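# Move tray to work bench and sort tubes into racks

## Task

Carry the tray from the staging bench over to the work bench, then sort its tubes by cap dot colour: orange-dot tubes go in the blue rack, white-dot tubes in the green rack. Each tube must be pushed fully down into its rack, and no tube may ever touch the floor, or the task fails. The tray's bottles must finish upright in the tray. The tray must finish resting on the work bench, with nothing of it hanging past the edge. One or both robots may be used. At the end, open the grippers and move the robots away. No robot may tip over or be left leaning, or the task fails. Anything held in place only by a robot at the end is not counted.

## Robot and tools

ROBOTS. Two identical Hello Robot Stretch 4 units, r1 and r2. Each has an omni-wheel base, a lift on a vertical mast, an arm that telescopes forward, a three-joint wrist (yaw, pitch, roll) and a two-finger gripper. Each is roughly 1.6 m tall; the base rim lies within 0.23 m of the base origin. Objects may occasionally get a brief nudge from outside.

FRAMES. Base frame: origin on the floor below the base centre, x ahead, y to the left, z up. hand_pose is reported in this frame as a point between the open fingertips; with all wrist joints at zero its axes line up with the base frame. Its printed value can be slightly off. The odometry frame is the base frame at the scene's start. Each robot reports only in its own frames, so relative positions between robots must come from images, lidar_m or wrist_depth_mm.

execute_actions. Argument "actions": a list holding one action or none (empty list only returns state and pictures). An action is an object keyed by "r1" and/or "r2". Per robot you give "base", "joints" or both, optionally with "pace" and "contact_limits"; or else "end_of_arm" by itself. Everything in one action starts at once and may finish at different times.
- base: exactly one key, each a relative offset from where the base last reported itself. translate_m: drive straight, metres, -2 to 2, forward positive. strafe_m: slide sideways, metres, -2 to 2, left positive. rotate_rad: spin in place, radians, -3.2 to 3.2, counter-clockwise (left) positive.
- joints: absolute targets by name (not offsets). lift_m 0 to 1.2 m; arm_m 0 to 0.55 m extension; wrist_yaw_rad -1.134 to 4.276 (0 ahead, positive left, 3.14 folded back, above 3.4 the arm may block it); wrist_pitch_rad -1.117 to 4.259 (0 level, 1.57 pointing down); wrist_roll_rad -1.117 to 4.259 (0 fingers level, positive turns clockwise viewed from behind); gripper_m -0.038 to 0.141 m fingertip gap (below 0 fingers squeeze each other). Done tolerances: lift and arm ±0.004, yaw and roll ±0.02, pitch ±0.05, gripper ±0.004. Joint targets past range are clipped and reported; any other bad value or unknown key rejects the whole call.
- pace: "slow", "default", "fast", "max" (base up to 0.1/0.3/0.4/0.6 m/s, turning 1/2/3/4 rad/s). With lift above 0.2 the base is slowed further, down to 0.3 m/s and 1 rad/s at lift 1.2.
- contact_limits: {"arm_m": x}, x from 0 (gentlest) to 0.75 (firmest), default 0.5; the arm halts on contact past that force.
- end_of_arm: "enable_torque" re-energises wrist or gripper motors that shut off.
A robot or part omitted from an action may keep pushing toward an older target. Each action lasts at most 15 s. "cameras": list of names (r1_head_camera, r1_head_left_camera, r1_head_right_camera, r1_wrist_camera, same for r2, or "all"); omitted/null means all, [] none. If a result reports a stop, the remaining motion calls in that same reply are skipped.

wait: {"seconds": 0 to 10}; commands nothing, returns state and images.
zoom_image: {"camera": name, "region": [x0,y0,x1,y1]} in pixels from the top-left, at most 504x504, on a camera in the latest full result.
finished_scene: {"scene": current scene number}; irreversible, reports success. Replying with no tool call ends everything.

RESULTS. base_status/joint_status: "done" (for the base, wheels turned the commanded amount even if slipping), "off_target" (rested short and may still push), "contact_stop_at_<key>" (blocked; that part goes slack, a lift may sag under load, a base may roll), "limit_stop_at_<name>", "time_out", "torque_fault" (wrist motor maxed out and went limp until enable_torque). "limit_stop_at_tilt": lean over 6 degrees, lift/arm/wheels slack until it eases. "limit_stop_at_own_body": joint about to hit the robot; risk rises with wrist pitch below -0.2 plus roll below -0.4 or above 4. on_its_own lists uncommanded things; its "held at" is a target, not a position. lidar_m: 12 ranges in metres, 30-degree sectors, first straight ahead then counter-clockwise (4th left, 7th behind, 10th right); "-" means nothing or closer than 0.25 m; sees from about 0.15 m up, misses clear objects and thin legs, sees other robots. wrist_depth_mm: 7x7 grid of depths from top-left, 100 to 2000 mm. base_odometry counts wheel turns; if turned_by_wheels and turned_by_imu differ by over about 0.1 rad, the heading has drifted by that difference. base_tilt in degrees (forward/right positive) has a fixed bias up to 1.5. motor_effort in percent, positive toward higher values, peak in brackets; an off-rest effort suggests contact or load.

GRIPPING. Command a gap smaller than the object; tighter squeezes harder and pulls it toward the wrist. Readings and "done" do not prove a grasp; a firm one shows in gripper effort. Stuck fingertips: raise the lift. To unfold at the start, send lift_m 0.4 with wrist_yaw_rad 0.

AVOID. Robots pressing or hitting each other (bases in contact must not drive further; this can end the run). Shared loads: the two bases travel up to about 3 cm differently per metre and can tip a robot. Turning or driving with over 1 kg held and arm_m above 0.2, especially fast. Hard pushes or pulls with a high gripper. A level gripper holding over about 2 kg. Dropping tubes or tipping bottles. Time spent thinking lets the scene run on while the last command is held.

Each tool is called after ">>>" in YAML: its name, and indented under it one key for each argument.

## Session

>>> execute_actions:
  actions: []

Scene clock: 0.00 s.
r1.base_odometry: x=+0.000 y=+0.000 heading=+0.000 (m, m, rad; r1's odometry frame)
r1.turned_by_wheels: +0.000 (rad since the last result)
r1.turned_by_imu: +0.000 (rad since the last result)
r1.base_tilt: forward=-0.2 right=+0.4 (deg)
r1.lidar_m: 1.31 1.65 2.65 1.29 1.04 1.03 1.14 1.77 4.29 1.24 1.31 2.49
r1.base_status: not commanded
r1.joint_positions: lift_m=+0.205 arm_m=-0.001 wrist_yaw_rad=+3.040 wrist_pitch_rad=+0.001 wrist_roll_rad=-0.006 gripper_m=+0.057
r1.joint_status: not commanded
r1.motor_effort: lift_m=+17 arm_m=-1 wrist_yaw_rad=-1 wrist_pitch_rad=-6 wrist_roll_rad=+1 gripper_m=-4 wheel_0=+0 wheel_1=+0 wheel_2=+0 (%)
r1.hand_pose: x=-0.1079 y=+0.1161 z=+0.3826 quat_wxyz=(+0.051, -0.001, -0.003, +0.999) (m; r1's base frame)
r1.wrist_depth_mm: - 138 1499 1281 1098 960 866 / - 128 1430 1308 1118 976 878 / - 138 218 1336 1118 976 878 / 137 142 1537 1336 1160 1008 891 / - - 1661 1366 1118 1008 904 / 1205 1308 1078 1060 1042 960 891 / 891 931 878 - - 778 768
r2.base_odometry: x=+0.000 y=+0.000 heading=+0.000 (m, m, rad; r2's odometry frame)
r2.turned_by_wheels: +0.000 (rad since the last result)
r2.turned_by_imu: +0.000 (rad since the last result)
r2.base_tilt: forward=+0.0 right=+0.0 (deg)
r2.lidar_m: 2.49 1.36 1.65 2.59 1.24 0.99 0.98 1.07 1.69 4.26 1.24 1.25
r2.base_status: not commanded
r2.joint_positions: lift_m=+0.129 arm_m=+0.001 wrist_yaw_rad=+3.175 wrist_pitch_rad=-0.001 wrist_roll_rad=-0.013 gripper_m=+0.057
r2.joint_status: not commanded
r2.motor_effort: lift_m=+19 arm_m=+0 wrist_yaw_rad=+1 wrist_pitch_rad=-7 wrist_roll_rad=+1 gripper_m=-2 wheel_0=+1 wheel_1=+0 wheel_2=+0 (%)
r2.hand_pose: x=-0.1196 y=+0.0778 z=+0.3079 quat_wxyz=(-0.017, +0.001, -0.007, +1.000) (m; r2's base frame)
r2.wrist_depth_mm: 129 131 1098 1078 1025 1025 1008 / - 132 1118 1098 1060 1042 1008 / - 127 200 1118 1098 1078 1060 / - 134 1098 1098 1098 1078 1060 / 134 1138 1138 1138 1098 1060 1042 / 1182 1160 197 991 809 831 768 / 820 854 788 106 707 621 597
pictures: r1_head_camera, r1_head_left_camera, r1_head_right_camera, r1_wrist_camera, r2_head_camera, r2_head_left_camera, r2_head_right_camera, r2_wrist_camera
Images, in order (width x height): r1_head_camera 420x560, r1_head_left_camera 420x672, r1_head_right_camera 420x672, r1_wrist_camera 616x392, r2_head_camera 420x560, r2_head_left_camera 420x672, r2_head_right_camera 420x672, r2_wrist_camera 616x392.

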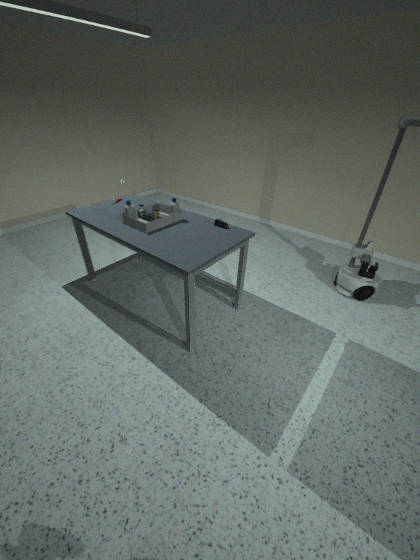

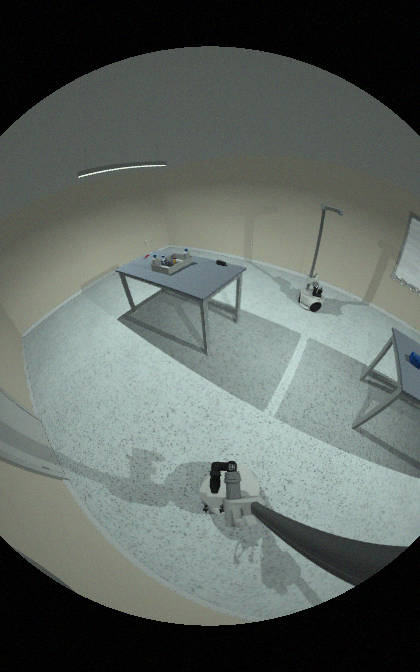

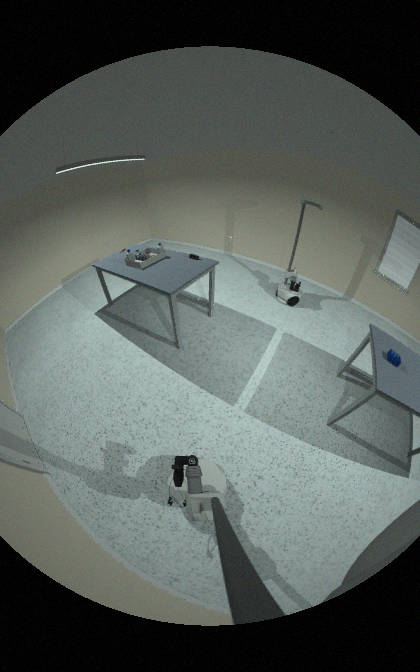

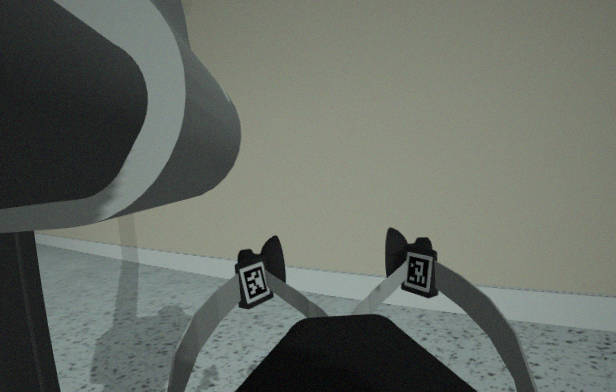

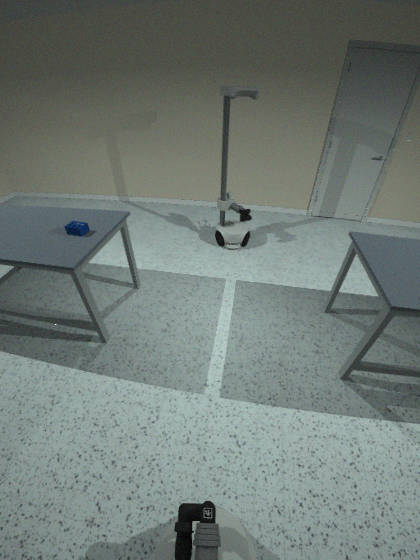

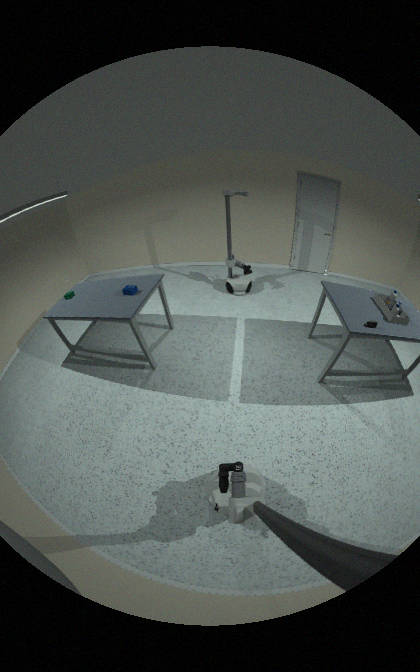

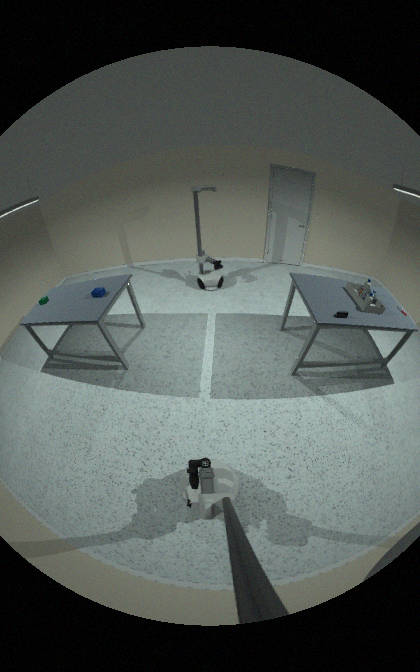

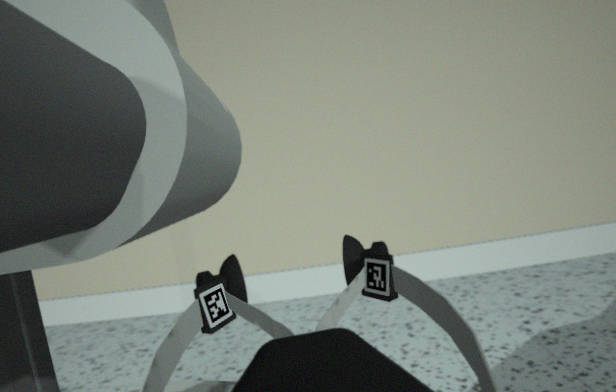

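>>> execute_actions:
  actions:
    - {"r1":{"base":{"rotate_rad":-0.675},"pace":"max"},"r2":{"base":{"rotate_rad":-0.147},"pace":"max"}}
  cameras: []

>>> execute_actions:
  actions: []
  cameras: ["r1_head_camera","r2_head_camera"]

Scene clock: 12.17 s.
r1.base_odometry: x=+0.000 y=+0.000 heading=-0.675 (m, m, rad; r1's odometry frame)
r1.turned_by_wheels: -0.675 (rad since the last result)
r1.turned_by_imu: -0.682 (rad since the last result)
r1.base_tilt: forward=-0.2 right=+0.4 (deg)
r1.lidar_m: 2.50 1.33 1.37 4.15 1.48 1.07 1.01 1.08 1.49 3.96 1.37 1.23
r1.base_status: done
r1.joint_positions: lift_m=+0.205 arm_m=-0.001 wrist_yaw_rad=+3.040 wrist_pitch_rad=+0.001 wrist_roll_rad=-0.006 gripper_m=+0.057
r1.joint_status: not commanded
r1.motor_effort: lift_m=+17(17) arm_m=-1(1) wrist_yaw_rad=-1(1) wrist_pitch_rad=-7(6) wrist_roll_rad=+1(1) gripper_m=-2(0) wheel_0=+2(11) wheel_1=-1(5) wheel_2=-1(10) (%)
r1.hand_pose: x=-0.1079 y=+0.1161 z=+0.3826 quat_wxyz=(+0.051, -0.001, -0.003, +0.999) (m; r1's base frame)
r1.wrist_depth_mm: - 138 1138 1138 1138 1160 1182 / - 128 1138 1160 1182 1182 1205 / - 138 218 1160 1182 1205 1205 / 137 142 1160 1160 1182 1182 1205 / 1138 1160 1160 1182 1205 1205 1229 / 1160 1182 1060 1042 1025 946 1042 / 891 946 866 - - 778 768
r2.base_odometry: x=+0.000 y=+0.000 heading=-0.146 (m, m, rad; r2's odometry frame)
r2.turned_by_wheels: -0.146 (rad since the last result)
r2.turned_by_imu: -0.143 (rad since the last result)
r2.base_tilt: forward=-0.1 right=+0.0 (deg)
r2.lidar_m: 2.49 1.34 1.37 4.06 1.43 1.03 0.97 1.02 1.41 3.74 1.43 1.24
r2.base_status: done
r2.joint_positions: lift_m=+0.129 arm_m=+0.001 wrist_yaw_rad=+3.175 wrist_pitch_rad=-0.001 wrist_roll_rad=-0.013 gripper_m=+0.057
r2.joint_status: not commanded
r2.motor_effort: lift_m=+19(19) arm_m=+0(0) wrist_yaw_rad=+2(2) wrist_pitch_rad=-7(8) wrist_roll_rad=+0(0) gripper_m=-3(1) wheel_0=+5(11) wheel_1=+4(14) wheel_2=+1(9) (%)
r2.hand_pose: x=-0.1196 y=+0.0778 z=+0.3079 quat_wxyz=(-0.017, +0.001, -0.007, +1.000) (m; r2's base frame)
r2.wrist_depth_mm: 129 130 1078 1118 1118 1118 1160 / - 131 1078 1078 1118 1118 1160 / - 127 202 1118 1118 1160 1182 / - 134 1118 1118 1138 1160 1182 / 134 1098 1098 1138 1138 1138 1138 / 1078 1098 197 1042 798 831 778 / 820 831 788 106 699 621 591
pictures: none
No camera images: the call's "cameras" was empty. Leave "cameras" out to get every camera's image.

Scene clock: 12.17 s.
r1.base_odometry: x=+0.000 y=+0.000 heading=-0.675 (m, m, rad; r1's odometry frame)
r1.turned_by_wheels: -0.675 (rad since the last result)
r1.turned_by_imu: -0.682 (rad since the last result)
r1.base_tilt: forward=-0.2 right=+0.4 (deg)
r1.lidar_m: 2.50 1.33 1.37 4.15 1.48 1.07 1.01 1.08 1.49 3.96 1.37 1.23
r1.base_status: done
r1.joint_positions: lift_m=+0.205 arm_m=-0.001 wrist_yaw_rad=+3.040 wrist_pitch_rad=+0.001 wrist_roll_rad=-0.006 gripper_m=+0.057
r1.joint_status: not commanded
r1.motor_effort: lift_m=+17(17) arm_m=-1(1) wrist_yaw_rad=-1(1) wrist_pitch_rad=-7(6) wrist_roll_rad=+1(1) gripper_m=-2(0) wheel_0=+2(11) wheel_1=-1(5) wheel_2=-1(10) (%)
r1.hand_pose: x=-0.1079 y=+0.1161 z=+0.3826 quat_wxyz=(+0.051, -0.001, -0.003, +0.999) (m; r1's base frame)
r1.wrist_depth_mm: - 138 1138 1138 1138 1160 1182 / - 128 1138 1160 1182 1182 1205 / - 138 218 1160 1182 1205 1205 / 137 142 1160 1160 1182 1182 1205 / 1138 1160 1160 1182 1205 1205 1229 / 1160 1182 1060 1042 1025 946 1042 / 891 946 866 - - 778 768
r2.base_odometry: x=+0.000 y=+0.000 heading=-0.146 (m, m, rad; r2's odometry frame)
r2.turned_by_wheels: -0.146 (rad since the last result)
r2.turned_by_imu: -0.143 (rad since the last result)
r2.base_tilt: forward=-0.1 right=+0.0 (deg)
r2.lidar_m: 2.49 1.34 1.37 4.06 1.43 1.03 0.97 1.02 1.41 3.74 1.43 1.24
r2.base_status: done
r2.joint_positions: lift_m=+0.129 arm_m=+0.001 wrist_yaw_rad=+3.175 wrist_pitch_rad=-0.001 wrist_roll_rad=-0.013 gripper_m=+0.057
r2.joint_status: not commanded
r2.motor_effort: lift_m=+19(19) arm_m=+0(0) wrist_yaw_rad=+2(2) wrist_pitch_rad=-7(8) wrist_roll_rad=+0(0) gripper_m=-3(1) wheel_0=+5(11) wheel_1=+4(14) wheel_2=+1(9) (%)
r2.hand_pose: x=-0.1196 y=+0.0778 z=+0.3079 quat_wxyz=(-0.017, +0.001, -0.007, +1.000) (m; r2's base frame)
r2.wrist_depth_mm: 129 130 1078 1118 1118 1118 1160 / - 131 1078 1078 1118 1118 1160 / - 127 202 1118 1118 1160 1182 / - 134 1118 1118 1138 1160 1182 / 134 1098 1098 1138 1138 1138 1138 / 1078 1098 197 1042 798 831 778 / 820 831 788 106 699 621 591
pictures: r1_head_camera, r2_head_camera
Images, in order (width x height): r1_head_camera 420x560, r2_head_camera 420x560.

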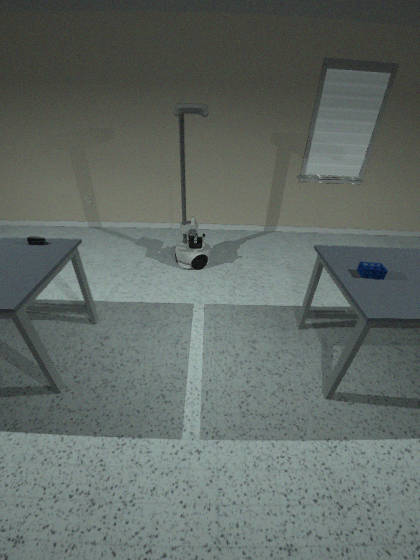

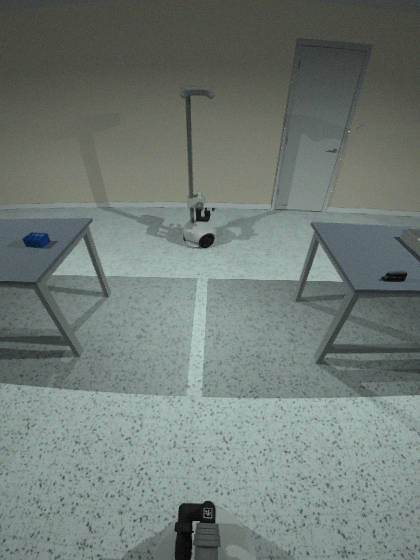

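>>> execute_actions:
  actions:
    - {"r1":{"base":{"translate_m":0.62},"joints":{"lift_m":0.45,"wrist_yaw_rad":0,"gripper_m":0.07},"pace":"max"},"r2":{"base":{"translate_m":0.67},"joints":{"lift_m":0.45,"wrist_yaw_rad":0,"gripper_m":0.07},"pace":"max"}}
  cameras: ["r1_head_left_camera","r2_head_right_camera"]

Scene clock: 22.17 s.
r1.base_odometry: x=+0.484 y=-0.387 heading=-0.675 (m, m, rad; r1's odometry frame)
r1.turned_by_wheels: +0.000 (rad since the last result)
r1.turned_by_imu: -0.001 (rad since the last result)
r1.base_tilt: forward=-0.1 right=+0.3 (deg)
r1.lidar_m: 1.00 0.99 0.98 1.26 2.36 1.71 1.65 1.71 2.35 1.39 0.83 1.04
r1.base_status: done
r1.joint_positions: lift_m=+0.450 arm_m=-0.001 wrist_yaw_rad=+0.000 wrist_pitch_rad=+0.001 wrist_roll_rad=-0.006 gripper_m=+0.070
r1.joint_status: all done
r1.motor_effort: lift_m=+19(23) arm_m=-1(1) wrist_yaw_rad=-1(8) wrist_pitch_rad=-6(6) wrist_roll_rad=+1(1) gripper_m=-3(4) wheel_0=+0(10) wheel_1=-1(6) wheel_2=+3(14) (%)
r1.hand_pose: x=+0.4588 y=-0.0874 z=+0.6277 quat_wxyz=(+1.000, -0.003, +0.001, +0.000) (m; r1's base frame)
r1.wrist_depth_mm: - - - - - - - / - - - - - - - / - - - - - - - / - - 1060 - - - - / - - - - - - - / - - 1118 1205 1618 1499 1576 / 1464 1430 1060 - - 1182 1205
r2.base_odometry: x=+0.663 y=-0.097 heading=-0.146 (m, m, rad; r2's odometry frame)
r2.turned_by_wheels: +0.001 (rad since the last result)
r2.turned_by_imu: +0.004 (rad since the last result)
r2.base_tilt: forward=-0.1 right=+0.0 (deg)
r2.lidar_m: 0.97 0.98 0.99 1.23 2.37 1.72 1.64 1.72 2.37 1.29 0.80 1.02
r2.base_status: done
r2.joint_positions: lift_m=+0.450 arm_m=+0.001 wrist_yaw_rad=+0.000 wrist_pitch_rad=-0.001 wrist_roll_rad=-0.013 gripper_m=+0.070
r2.joint_status: all done
r2.motor_effort: lift_m=+21(27) arm_m=+0(0) wrist_yaw_rad=+1(5) wrist_pitch_rad=-7(7) wrist_roll_rad=+0(1) gripper_m=-2(0) wheel_0=+3(12) wheel_1=+3(13) wheel_2=+2(16) (%)
r2.hand_pose: x=+0.4601 y=-0.0873 z=+0.6284 quat_wxyz=(+1.000, -0.007, -0.001, +0.000) (m; r2's base frame)
r2.wrist_depth_mm: - - - - - - - / - - - - - - - / - - - - - - - / - 1160 - - - - - / - - - - - - 1863 / - - 196 1921 1499 1537 1281 / 1708 1499 1042 106 1281 1118 1042
pictures: r1_head_left_camera, r2_head_right_camera
Images, in order (width x height): r1_head_left_camera 420x672, r2_head_right_camera 420x672.

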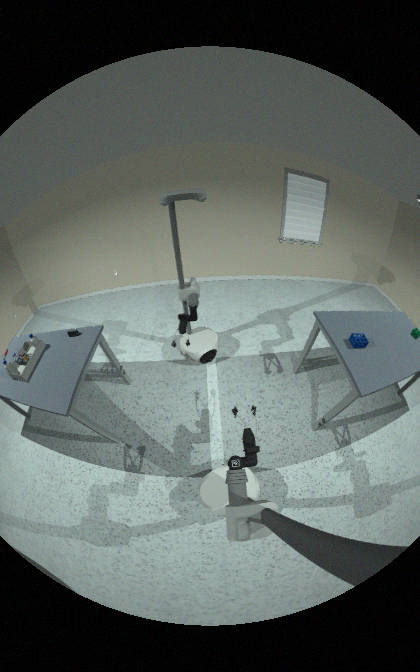

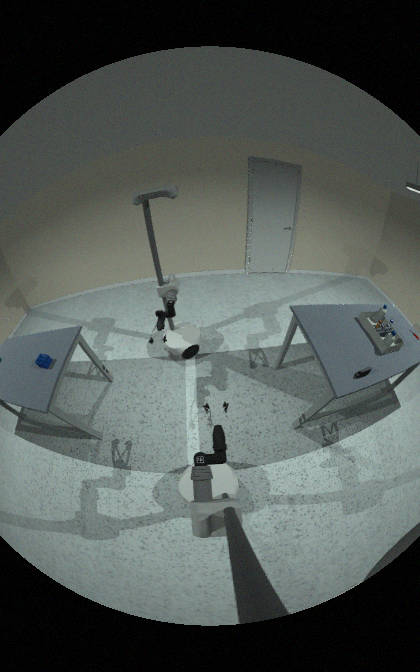

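>>> execute_actions:
  actions:
    - {"r1":{"base":{"strafe_m":1.73},"joints":{"lift_m":1.0,"wrist_pitch_rad":1.57,"wrist_roll_rad":1.57},"pace":"max"},"r2":{"base":{"strafe_m":-1.37},"joints":{"lift_m":1.0,"wrist_pitch_rad":1.57,"wrist_roll_rad":1.57},"pace":"max"}}
  cameras: ["r1_head_camera","r2_head_camera"]

Scene clock: 30.60 s.
r1.base_odometry: x=+1.565 y=+0.963 heading=-0.675 (m, m, rad; r1's odometry frame)
r1.turned_by_wheels: +0.000 (rad since the last result)
r1.turned_by_imu: +0.004 (rad since the last result)
r1.base_tilt: forward=-0.2 right=+0.4 (deg)
r1.lidar_m: 0.30 0.33 0.45 2.71 2.40 1.74 1.64 1.73 2.35 2.53 0.46 0.35
r1.base_status: done
r1.joint_positions: lift_m=+1.000 arm_m=-0.001 wrist_yaw_rad=+0.000 wrist_pitch_rad=+1.570 wrist_roll_rad=+1.569 gripper_m=+0.070
r1.joint_status: all done
r1.motor_effort: lift_m=+20(23) arm_m=-1(1) wrist_yaw_rad=-1(0) wrist_pitch_rad=+1(5) wrist_roll_rad=+3(6) gripper_m=-4(2) wheel_0=+0(16) wheel_1=-3(18) wheel_2=+0(3) (%)
r1.hand_pose: x=+0.1705 y=-0.0874 z=+0.8895 quat_wxyz=(+0.501, +0.500, +0.500, -0.499) (m; r1's base frame)
r1.wrist_depth_mm: 353 351 1098 1078 1078 1042 1060 / 355 353 1118 1098 1078 1078 1060 / 362 357 1138 1118 1098 1098 1078 / 366 362 1138 1138 891 691 402 / 370 366 1160 1138 904 1118 1118 / 373 370 368 1160 917 1118 1118 / 377 375 1160 - - 1138 1138
r2.base_odometry: x=+0.464 y=-1.453 heading=-0.146 (m, m, rad; r2's odometry frame)
r2.turned_by_wheels: +0.000 (rad since the last result)
r2.turned_by_imu: +0.000 (rad since the last result)
r2.base_tilt: forward=+0.0 right=+0.0 (deg)
r2.lidar_m: 0.30 0.35 0.48 2.35 2.37 1.70 1.62 1.72 2.33 2.90 0.51 0.36
r2.base_status: done
r2.joint_positions: lift_m=+1.000 arm_m=+0.001 wrist_yaw_rad=+0.000 wrist_pitch_rad=+1.570 wrist_roll_rad=+1.569 gripper_m=+0.070
r2.joint_status: all done
r2.motor_effort: lift_m=+22(24) arm_m=+0(0) wrist_yaw_rad=+2(1) wrist_pitch_rad=+0(5) wrist_roll_rad=+1(7) gripper_m=-2(0) wheel_0=+1(17) wheel_1=-2(18) wheel_2=+0(1) (%)
r2.hand_pose: x=+0.1718 y=-0.0874 z=+0.8895 quat_wxyz=(+0.501, +0.500, +0.500, -0.499) (m; r2's base frame)
r2.wrist_depth_mm: 330 1042 1078 1098 1118 1138 1160 / 329 1078 1078 1118 1118 1160 1182 / 329 1060 1098 1118 1138 1138 1205 / 336 1078 1098 917 917 508 327 / 338 1078 1098 931 917 1182 1205 / 340 1118 196 1118 1160 1205 1205 / 342 347 1098 106 1160 1182 1229
pictures: r1_head_camera, r2_head_camera
Images, in order (width x height): r1_head_camera 420x560, r2_head_camera 420x560.

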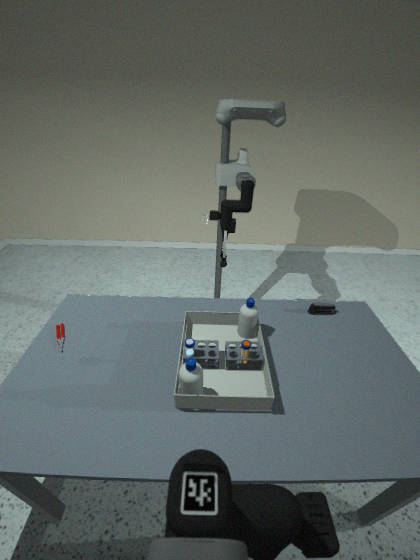

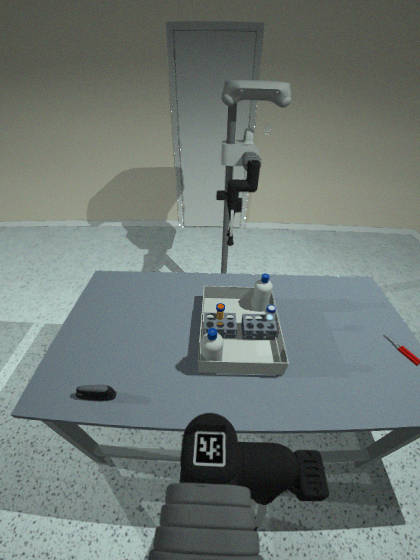

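>>> execute_actions:
  actions:
    - {"r1":{"base":{"strafe_m":0.017},"joints":{"lift_m":0.965,"arm_m":0.335},"pace":"max"},"r2":{"base":{"translate_m":0.03},"joints":{"lift_m":0.965,"arm_m":0.335},"pace":"max"}}
  cameras: ["r1_wrist_camera","r2_wrist_camera"]

Scene clock: 37.70 s.
r1.base_odometry: x=+1.576 y=+0.977 heading=-0.675 (m, m, rad; r1's odometry frame)
r1.turned_by_wheels: +0.000 (rad since the last result)
r1.turned_by_imu: +0.001 (rad since the last result)
r1.base_tilt: forward=-0.1 right=+0.3 (deg)
r1.lidar_m: 0.30 0.32 0.43 2.69 2.40 1.75 1.63 1.71 2.36 2.55 0.47 0.31
r1.base_status: done
r1.joint_positions: lift_m=+0.965 arm_m=+0.334 wrist_yaw_rad=+0.000 wrist_pitch_rad=+1.570 wrist_roll_rad=+1.570 gripper_m=+0.070
r1.joint_status: all done
r1.motor_effort: lift_m=+14(20) arm_m=+5(13) wrist_yaw_rad=-1(4) wrist_pitch_rad=+0(21) wrist_roll_rad=+2(3) gripper_m=-1(2) wheel_0=-5(5) wheel_1=+1(9) wheel_2=+0(3) (%)
r1.hand_pose: x=+0.5052 y=-0.0874 z=+0.8550 quat_wxyz=(+0.500, +0.500, +0.500, -0.500) (m; r1's base frame)
r1.wrist_depth_mm: 317 315 310 307 304 301 1042 / 257 285 310 309 309 306 1042 / 258 312 315 312 310 307 854 / 262 315 317 315 314 310 842 / 297 322 320 319 317 315 854 / 271 298 322 314 320 317 1078 / 271 303 296 - - 322 1098
r2.base_odometry: x=+0.494 y=-1.457 heading=-0.145 (m, m, rad; r2's odometry frame)
r2.turned_by_wheels: +0.001 (rad since the last result)
r2.turned_by_imu: +0.002 (rad since the last result)
r2.base_tilt: forward=+0.0 right=+0.0 (deg)
r2.lidar_m: 0.30 0.32 0.42 2.32 2.41 1.75 1.66 1.73 2.38 2.89 0.45 0.33
r2.base_status: done
r2.joint_positions: lift_m=+0.965 arm_m=+0.334 wrist_yaw_rad=+0.000 wrist_pitch_rad=+1.570 wrist_roll_rad=+1.570 gripper_m=+0.070
r2.joint_status: all done
r2.motor_effort: lift_m=+15(18) arm_m=+7(8) wrist_yaw_rad=+1(7) wrist_pitch_rad=-1(22) wrist_roll_rad=+1(1) gripper_m=+0(1) wheel_0=+4(11) wheel_1=+3(8) wheel_2=+2(12) (%)
r2.hand_pose: x=+0.5048 y=-0.0874 z=+0.8550 quat_wxyz=(+0.500, +0.500, +0.500, -0.500) (m; r2's base frame)
r2.wrist_depth_mm: 293 255 276 312 319 1118 1118 / 264 301 306 315 322 1118 1138 / 271 303 309 317 324 332 1138 / 270 303 307 319 325 334 1160 / 273 307 312 322 325 338 1160 / 258 307 197 320 332 338 1182 / 247 281 279 106 336 340 1182
pictures: r1_wrist_camera, r2_wrist_camera
Images, in order (width x height): r1_wrist_camera 616x392, r2_wrist_camera 616x392.

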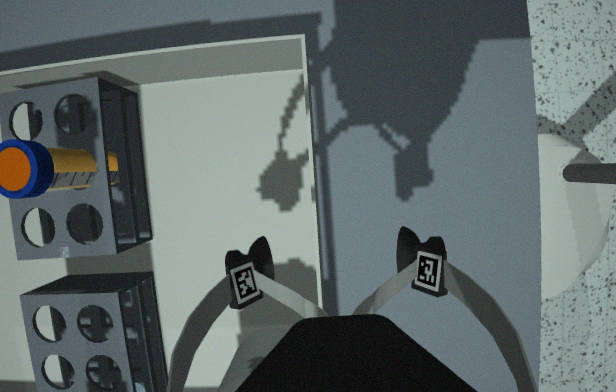

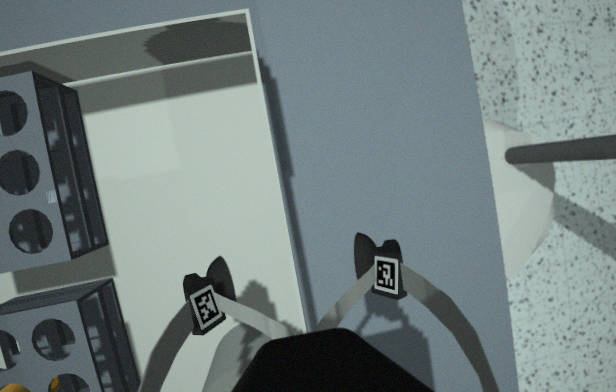

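>>> execute_actions:
  actions:
    - {"r1":{"joints":{"lift_m":0.896,"arm_m":0.345,"gripper_m":0.03},"pace":"fast"},"r2":{"base":{"strafe_m":-0.014},"joints":{"lift_m":0.895,"gripper_m":0.03},"pace":"fast"}}
  cameras: ["r1_wrist_camera","r2_wrist_camera"]

Scene clock: 46.77 s.
r1.base_odometry: x=+1.576 y=+0.977 heading=-0.675 (m, m, rad; r1's odometry frame)
r1.turned_by_wheels: +0.000 (rad since the last result)
r1.turned_by_imu: +0.001 (rad since the last result)
r1.base_tilt: forward=-0.1 right=+0.3 (deg)
r1.lidar_m: 0.32 0.32 0.46 2.67 2.42 1.75 1.64 1.71 2.40 2.50 0.45 0.31
r1.base_status: not commanded
r1.joint_positions: lift_m=+0.896 arm_m=+0.344 wrist_yaw_rad=+0.000 wrist_pitch_rad=+1.570 wrist_roll_rad=+1.570 gripper_m=+0.030
r1.joint_status: all done
r1.motor_effort: lift_m=+14(15) arm_m=+5(5) wrist_yaw_rad=-1(0) wrist_pitch_rad=+0(1) wrist_roll_rad=+3(3) gripper_m=-3(4) wheel_0=-4(4) wheel_1=+1(1) wheel_2=+0(0) (%)
r1.hand_pose: x=+0.5152 y=-0.0874 z=+0.7860 quat_wxyz=(+0.500, +0.500, +0.500, -0.500) (m; r1's base frame)
r1.wrist_depth_mm: 187 201 215 234 238 236 234 / 216 245 242 241 240 238 236 / 216 247 245 244 243 240 237 / 192 250 248 246 247 243 242 / 224 252 251 247 247 246 244 / 236 255 253 196 250 247 246 / 201 256 254 - - 250 248
r2.base_odometry: x=+0.492 y=-1.470 heading=-0.145 (m, m, rad; r2's odometry frame)
r2.turned_by_wheels: +0.000 (rad since the last result)
r2.turned_by_imu: +0.001 (rad since the last result)
r2.base_tilt: forward=-0.1 right=+0.0 (deg)
r2.lidar_m: 0.29 0.33 0.43 2.37 2.40 1.72 1.65 1.73 2.36 2.88 0.43 0.32
r2.base_status: done
r2.joint_positions: lift_m=+0.895 arm_m=+0.334 wrist_yaw_rad=+0.000 wrist_pitch_rad=+1.570 wrist_roll_rad=+1.570 gripper_m=+0.030
r2.joint_status: all done
r2.motor_effort: lift_m=+15(15) arm_m=+7(7) wrist_yaw_rad=+1(1) wrist_pitch_rad=+0(1) wrist_roll_rad=+1(2) gripper_m=-2(7) wheel_0=+4(15) wheel_1=-6(14) wheel_2=+0(1) (%)
r2.hand_pose: x=+0.5049 y=-0.0874 z=+0.7851 quat_wxyz=(+0.500, +0.500, +0.500, -0.500) (m; r2's base frame)
r2.wrist_depth_mm: 181 202 222 243 248 252 1060 / 228 233 238 246 249 256 1078 / 230 236 238 247 252 257 842 / 231 236 240 248 255 259 854 / 229 238 243 247 257 260 891 / 236 239 195 248 255 265 270 / 224 240 246 106 262 266 270
pictures: r1_wrist_camera, r2_wrist_camera
Images, in order (width x height): r1_wrist_camera 616x392, r2_wrist_camera 616x392.

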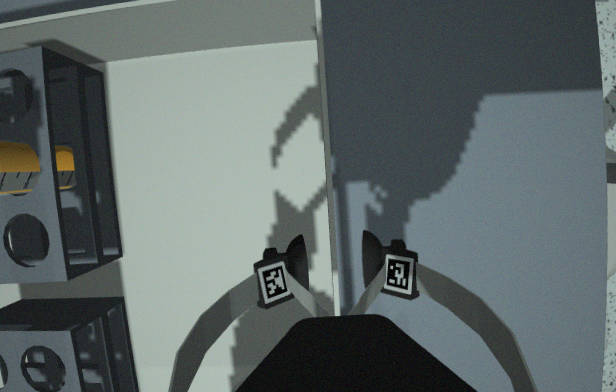

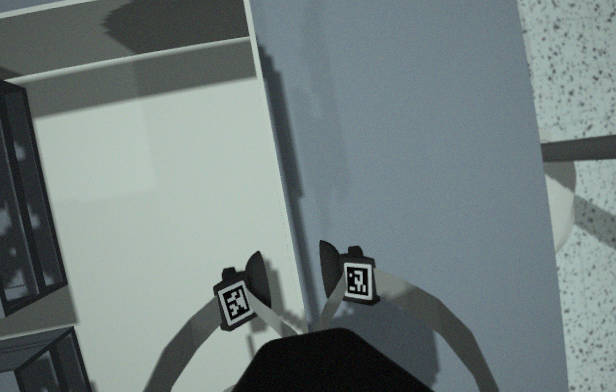

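>>> execute_actions:
  actions:
    - {"r1":{"joints":{"gripper_m":-0.038}},"r2":{"joints":{"gripper_m":-0.038}}}
  cameras: ["r1_wrist_camera","r2_wrist_camera"]

Scene clock: 53.03 s.
r1.base_odometry: x=+1.576 y=+0.977 heading=-0.675 (m, m, rad; r1's odometry frame)
r1.turned_by_wheels: +0.000 (rad since the last result)
r1.turned_by_imu: +0.001 (rad since the last result)
r1.base_tilt: forward=-0.2 right=+0.3 (deg)
r1.lidar_m: 0.30 0.31 0.44 2.69 2.41 1.74 1.63 1.71 2.39 2.54 0.46 0.32
r1.base_status: not commanded
r1.joint_positions: lift_m=+0.896 arm_m=+0.344 wrist_yaw_rad=+0.000 wrist_pitch_rad=+1.569 wrist_roll_rad=+1.570 gripper_m=-0.037
r1.joint_status: all done
r1.motor_effort: lift_m=+17(16) arm_m=+5(5) wrist_yaw_rad=-1(1) wrist_pitch_rad=+5(5) wrist_roll_rad=+2(2) gripper_m=-21(21) wheel_0=-5(4) wheel_1=+1(2) wheel_2=+0(0) (%)
r1.hand_pose: x=+0.5157 y=-0.0874 z=+0.7858 quat_wxyz=(+0.501, +0.500, +0.500, -0.499) (m; r1's base frame)
r1.wrist_depth_mm: 187 202 215 231 236 234 232 / 208 236 235 234 239 236 234 / 211 239 236 236 241 238 237 / 212 242 240 238 244 241 239 / 215 246 244 207 245 244 242 / 235 248 177 186 249 151 244 / 193 248 249 - - 249 247
r2.base_odometry: x=+0.492 y=-1.470 heading=-0.145 (m, m, rad; r2's odometry frame)
r2.turned_by_wheels: +0.000 (rad since the last result)
r2.turned_by_imu: +0.001 (rad since the last result)
r2.base_tilt: forward=-0.1 right=+0.0 (deg)
r2.lidar_m: 0.29 0.31 0.43 2.35 2.38 1.72 1.65 1.73 2.36 2.88 0.46 0.32
r2.base_status: not commanded
r2.joint_positions: lift_m=+0.895 arm_m=+0.334 wrist_yaw_rad=+0.000 wrist_pitch_rad=+1.569 wrist_roll_rad=+1.570 gripper_m=-0.037
r2.joint_status: all done
r2.motor_effort: lift_m=+18(17) arm_m=+7(7) wrist_yaw_rad=+0(0) wrist_pitch_rad=+4(4) wrist_roll_rad=+2(1) gripper_m=-24(22) wheel_0=+4(4) wheel_1=-6(6) wheel_2=+0(0) (%)
r2.hand_pose: x=+0.5053 y=-0.0874 z=+0.7848 quat_wxyz=(+0.501, +0.500, +0.500, -0.499) (m; r2's base frame)
r2.wrist_depth_mm: 182 200 224 242 246 253 1060 / 223 229 232 243 248 255 1060 / 225 230 234 245 251 256 842 / 227 230 235 247 253 258 854 / 225 232 236 239 255 259 1098 / 229 234 185 207 185 262 267 / 226 232 238 106 259 264 271
pictures: r1_wrist_camera, r2_wrist_camera
Images, in order (width x height): r1_wrist_camera 616x392, r2_wrist_camera 616x392.

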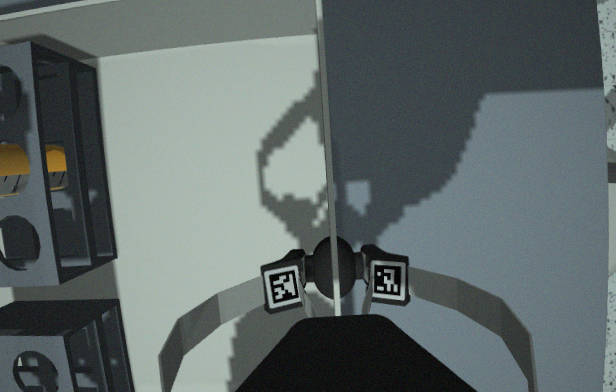

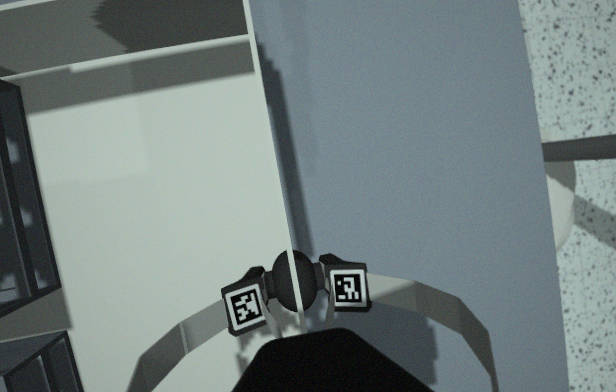

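>>> execute_actions:
  actions:
    - {"r1":{"base":{"strafe_m":-0.5},"joints":{"lift_m":1.001}},"r2":{"base":{"strafe_m":0.502},"joints":{"lift_m":1.0}}}
  cameras: ["r1_wrist_camera","r2_wrist_camera","r1_head_camera"]

Scene clock: 58.97 s.
r1.base_odometry: x=+1.263 y=+0.586 heading=-0.675 (m, m, rad; r1's odometry frame)
r1.turned_by_wheels: +0.000 (rad since the last result)
r1.turned_by_imu: +0.002 (rad since the last result)
r1.base_tilt: forward=-0.2 right=+0.3 (deg)
r1.lidar_m: 0.31 0.33 0.47 3.18 2.39 1.68 1.64 1.73 2.35 2.06 2.10 0.33
r1.base_status: done
r1.joint_positions: lift_m=+1.000 arm_m=+0.344 wrist_yaw_rad=+0.000 wrist_pitch_rad=+1.570 wrist_roll_rad=+1.570 gripper_m=-0.037
r1.joint_status: all done
r1.motor_effort: lift_m=+24(28) arm_m=+5(5) wrist_yaw_rad=+0(0) wrist_pitch_rad=+0(5) wrist_roll_rad=+2(2) gripper_m=-20(21) wheel_0=+2(13) wheel_1=-1(8) wheel_2=+0(3) (%)
r1.hand_pose: x=+0.5152 y=-0.0874 z=+0.8902 quat_wxyz=(+0.500, +0.500, +0.500, -0.500) (m; r1's base frame)
r1.wrist_depth_mm: 186 202 216 229 338 334 1060 / 208 236 235 233 342 338 1060 / 210 238 237 236 345 340 1078 / 211 241 240 237 349 345 878 / 214 244 243 207 349 349 891 / 234 248 177 186 182 157 1118 / 192 248 249 - - 355 1118
r2.base_odometry: x=+0.564 y=-0.974 heading=-0.145 (m, m, rad; r2's odometry frame)
r2.turned_by_wheels: +0.000 (rad since the last result)
r2.turned_by_imu: +0.001 (rad since the last result)
r2.base_tilt: forward=-0.1 right=+0.0 (deg)
r2.lidar_m: 0.28 0.30 1.89 1.83 2.42 1.75 1.66 1.75 2.38 1.24 0.43 0.30
r2.base_status: done
r2.joint_positions: lift_m=+0.999 arm_m=+0.334 wrist_yaw_rad=+0.000 wrist_pitch_rad=+1.570 wrist_roll_rad=+1.570 gripper_m=-0.037
r2.joint_status: all done
r2.motor_effort: lift_m=+26(28) arm_m=+7(7) wrist_yaw_rad=+1(0) wrist_pitch_rad=+0(3) wrist_roll_rad=+1(2) gripper_m=-22(25) wheel_0=-3(12) wheel_1=+6(14) wheel_2=+0(1) (%)
r2.hand_pose: x=+0.5050 y=-0.0874 z=+0.8892 quat_wxyz=(+0.501, +0.500, +0.500, -0.499) (m; r2's base frame)
r2.wrist_depth_mm: 182 202 223 342 351 1205 1160 / 223 228 233 345 355 1160 1160 / 226 229 234 351 353 931 1182 / 226 230 235 353 349 960 1205 / 224 233 237 240 359 373 1205 / 226 233 185 204 184 373 1205 / 225 232 238 106 370 373 1229
pictures: r1_head_camera, r1_wrist_camera, r2_wrist_camera
Images, in order (width x height): r1_head_camera 420x560, r1_wrist_camera 616x392, r2_wrist_camera 616x392.

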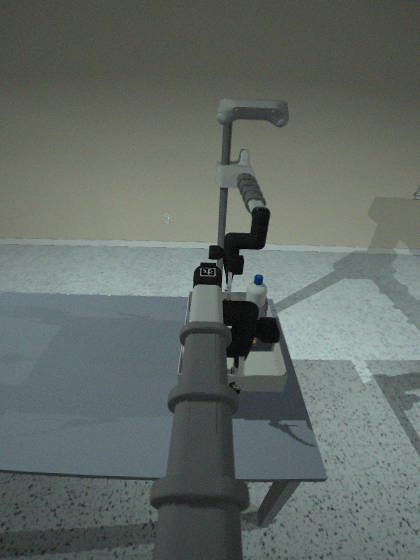

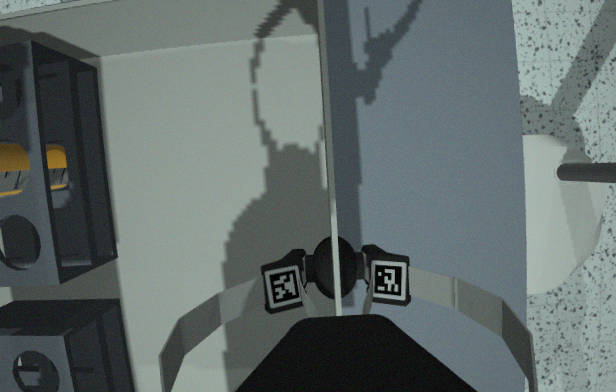

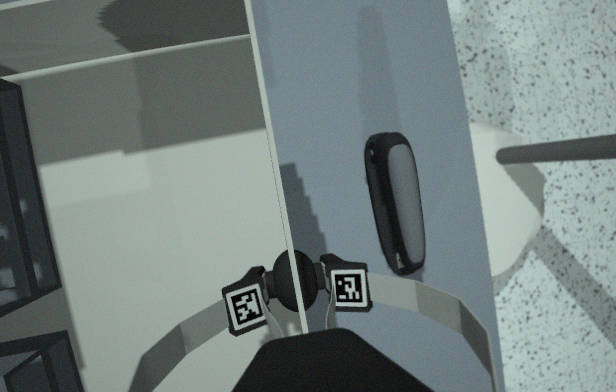

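>>> execute_actions:
  actions:
    - {"r1":{"base":{"strafe_m":-1.32}},"r2":{"base":{"strafe_m":1.325},"joints":{"arm_m":0.329}}}
  cameras: ["r1_wrist_camera","r2_wrist_camera","r1_head_camera","r1_head_right_camera","r2_head_left_camera"]

Scene clock: 69.67 s.
r1.base_odometry: x=+0.439 y=-0.444 heading=-0.675 (m, m, rad; r1's odometry frame)
r1.turned_by_wheels: +0.000 (rad since the last result)
r1.turned_by_imu: +0.004 (rad since the last result)
r1.base_tilt: forward=-0.2 right=+0.4 (deg)
r1.lidar_m: 0.48 1.43 1.04 1.33 2.35 1.72 1.64 1.72 2.34 1.34 0.78 0.56
r1.base_status: done
r1.joint_positions: lift_m=+1.000 arm_m=+0.344 wrist_yaw_rad=-0.001 wrist_pitch_rad=+1.572 wrist_roll_rad=+1.570 gripper_m=-0.037
r1.joint_status: not commanded
r1.motor_effort: lift_m=+24(24) arm_m=+5(5) wrist_yaw_rad=+3(3) wrist_pitch_rad=-6(6) wrist_roll_rad=+2(2) gripper_m=-21(18) wheel_0=+0(11) wheel_1=-1(11) wheel_2=+0(4) (%)
r1.hand_pose: x=+0.5145 y=-0.0874 z=+0.8902 quat_wxyz=(+0.499, +0.500, +0.500, -0.501) (m; r1's base frame)
r1.wrist_depth_mm: 187 203 217 229 1078 1078 1060 / 208 235 234 232 1098 1098 1078 / 208 238 236 235 1098 1078 1078 / 211 240 239 238 1118 891 878 / 213 245 243 208 1118 891 891 / 232 247 177 185 191 153 1118 / 190 248 249 - - 1138 1138
r2.base_odometry: x=+0.756 y=+0.337 heading=-0.145 (m, m, rad; r2's odometry frame)
r2.turned_by_wheels: +0.000 (rad since the last result)
r2.turned_by_imu: +0.001 (rad since the last result)
r2.base_tilt: forward=+0.0 right=-0.1 (deg)
r2.lidar_m: 0.47 0.74 0.58 1.07 2.44 1.77 1.69 1.75 2.39 1.23 1.19 0.52
r2.base_status: done
r2.joint_positions: lift_m=+0.999 arm_m=+0.330 wrist_yaw_rad=-0.001 wrist_pitch_rad=+1.573 wrist_roll_rad=+1.570 gripper_m=-0.037
r2.joint_status: all done
r2.motor_effort: lift_m=+25(26) arm_m=-6(8) wrist_yaw_rad=+4(0) wrist_pitch_rad=-8(8) wrist_roll_rad=+2(1) gripper_m=-24(23) wheel_0=-2(13) wheel_1=+5(15) wheel_2=-1(1) (%)
r2.hand_pose: x=+0.5004 y=-0.0874 z=+0.8892 quat_wxyz=(+0.500, +0.499, +0.501, -0.500) (m; r2's base frame)
r2.wrist_depth_mm: 182 202 217 1078 1118 1160 1182 / 223 227 233 1078 1118 1138 1182 / 224 230 234 1118 1118 960 1182 / 225 230 236 1138 960 976 1182 / 224 230 236 239 1138 946 1182 / 229 232 184 204 186 1182 1229 / 224 232 238 106 1138 1205 1255
pictures: r1_head_camera, r1_head_right_camera, r1_wrist_camera, r2_head_left_camera, r2_wrist_camera
Images, in order (width x height): r1_head_camera 420x560, r1_head_right_camera 420x672, r1_wrist_camera 616x392, r2_head_left_camera 420x672, r2_wrist_camera 616x392.

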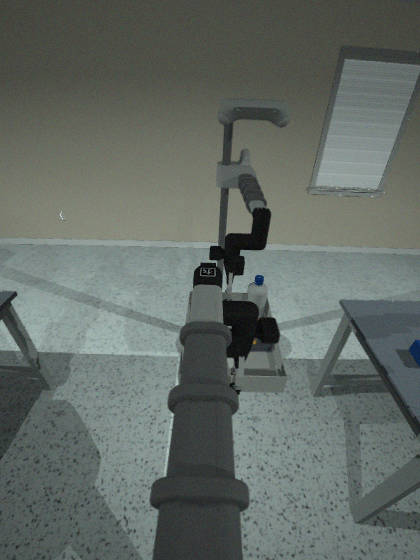

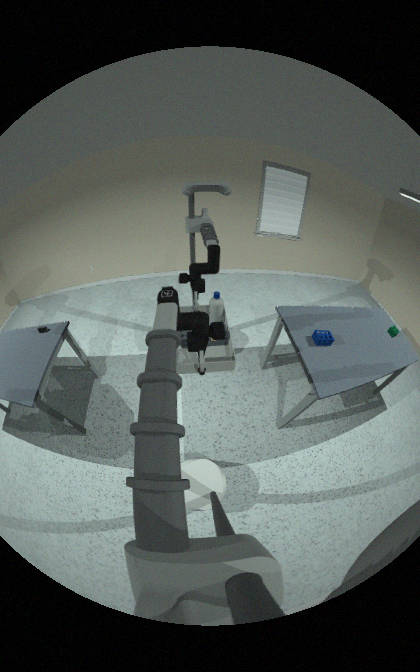

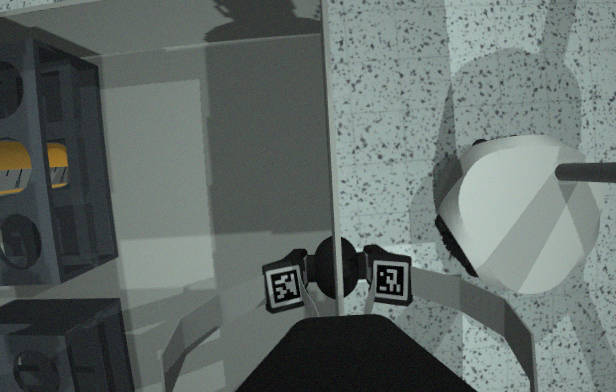

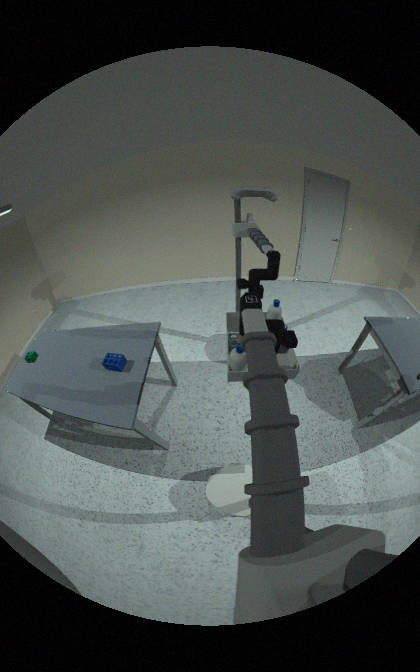

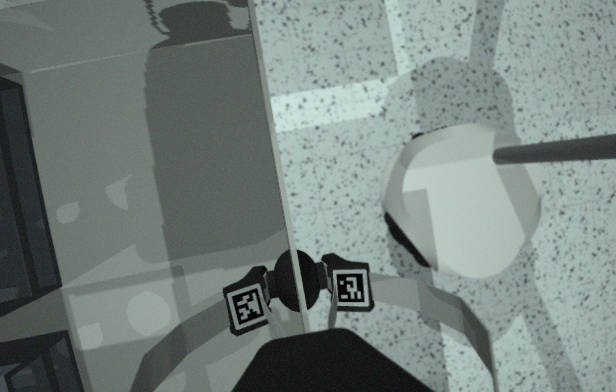

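>>> execute_actions:
  actions:
    - {"r1":{"base":{"strafe_m":-1.33}},"r2":{"base":{"strafe_m":1.33},"joints":{"arm_m":0.321}}}
  cameras: ["r1_wrist_camera","r2_wrist_camera","r1_head_camera","r2_head_camera"]

Scene clock: 78.70 s.
r1.base_odometry: x=-0.393 y=-1.482 heading=-0.675 (m, m, rad; r1's odometry frame)
r1.turned_by_wheels: +0.000 (rad since the last result)
r1.turned_by_imu: +0.003 (rad since the last result)
r1.base_tilt: forward=-0.2 right=+0.3 (deg)
r1.lidar_m: 0.32 0.35 0.49 2.34 2.37 1.70 1.63 1.70 2.36 2.89 0.51 0.34
r1.base_status: done
r1.joint_positions: lift_m=+1.000 arm_m=+0.344 wrist_yaw_rad=-0.002 wrist_pitch_rad=+1.574 wrist_roll_rad=+1.570 gripper_m=-0.037
r1.joint_status: not commanded
r1.motor_effort: lift_m=+24(24) arm_m=+5(5) wrist_yaw_rad=+4(4) wrist_pitch_rad=-10(10) wrist_roll_rad=+1(2) gripper_m=-19(21) wheel_0=+3(11) wheel_1=+0(8) wheel_2=+0(1) (%)
r1.hand_pose: x=+0.5141 y=-0.0874 z=+0.8902 quat_wxyz=(+0.499, +0.499, +0.501, -0.501) (m; r1's base frame)
r1.wrist_depth_mm: 185 201 216 229 338 336 1060 / 207 234 233 231 342 340 1060 / 208 237 236 235 345 343 1098 / 211 240 238 237 347 345 878 / 203 244 242 208 349 349 891 / 217 247 176 183 353 154 1118 / 190 247 248 - - 357 1138
r2.base_odometry: x=+0.947 y=+1.653 heading=-0.145 (m, m, rad; r2's odometry frame)
r2.turned_by_wheels: +0.000 (rad since the last result)
r2.turned_by_imu: +0.001 (rad since the last result)
r2.base_tilt: forward=-0.1 right=+0.0 (deg)
r2.lidar_m: 0.25 0.27 0.37 2.69 2.46 1.75 1.70 1.79 2.43 2.50 0.38 0.27
r2.base_status: done
r2.joint_positions: lift_m=+0.999 arm_m=+0.322 wrist_yaw_rad=-0.001 wrist_pitch_rad=+1.574 wrist_roll_rad=+1.570 gripper_m=-0.037
r2.joint_status: all done
r2.motor_effort: lift_m=+26(26) arm_m=-6(9) wrist_yaw_rad=+4(5) wrist_pitch_rad=-12(11) wrist_roll_rad=+1(2) gripper_m=-23(21) wheel_0=-4(14) wheel_1=+3(14) wheel_2=+0(1) (%)
r2.hand_pose: x=+0.4920 y=-0.0874 z=+0.8892 quat_wxyz=(+0.499, +0.499, +0.501, -0.501) (m; r2's base frame)
r2.wrist_depth_mm: 182 200 221 343 351 1160 1160 / 222 228 233 343 355 1182 1160 / 224 228 234 349 357 366 1182 / 226 230 236 351 359 368 1160 / 224 231 237 239 364 373 1182 / 229 232 184 200 185 375 1229 / 223 231 238 106 370 377 1229
pictures: r1_head_camera, r1_wrist_camera, r2_head_camera, r2_wrist_camera
Images, in order (width x height): r1_head_camera 420x560, r1_wrist_camera 616x392, r2_head_camera 420x560, r2_wrist_camera 616x392.

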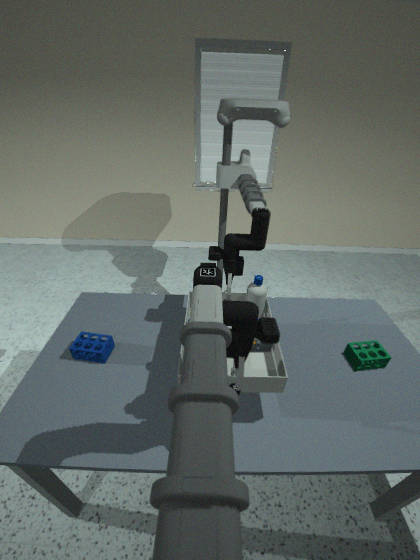

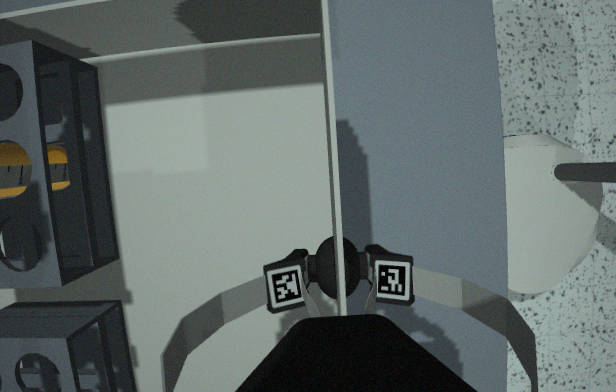

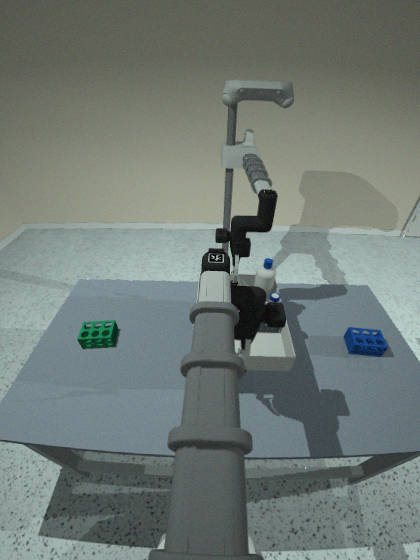

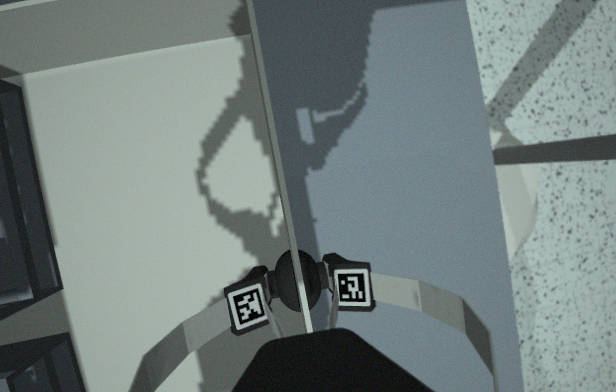

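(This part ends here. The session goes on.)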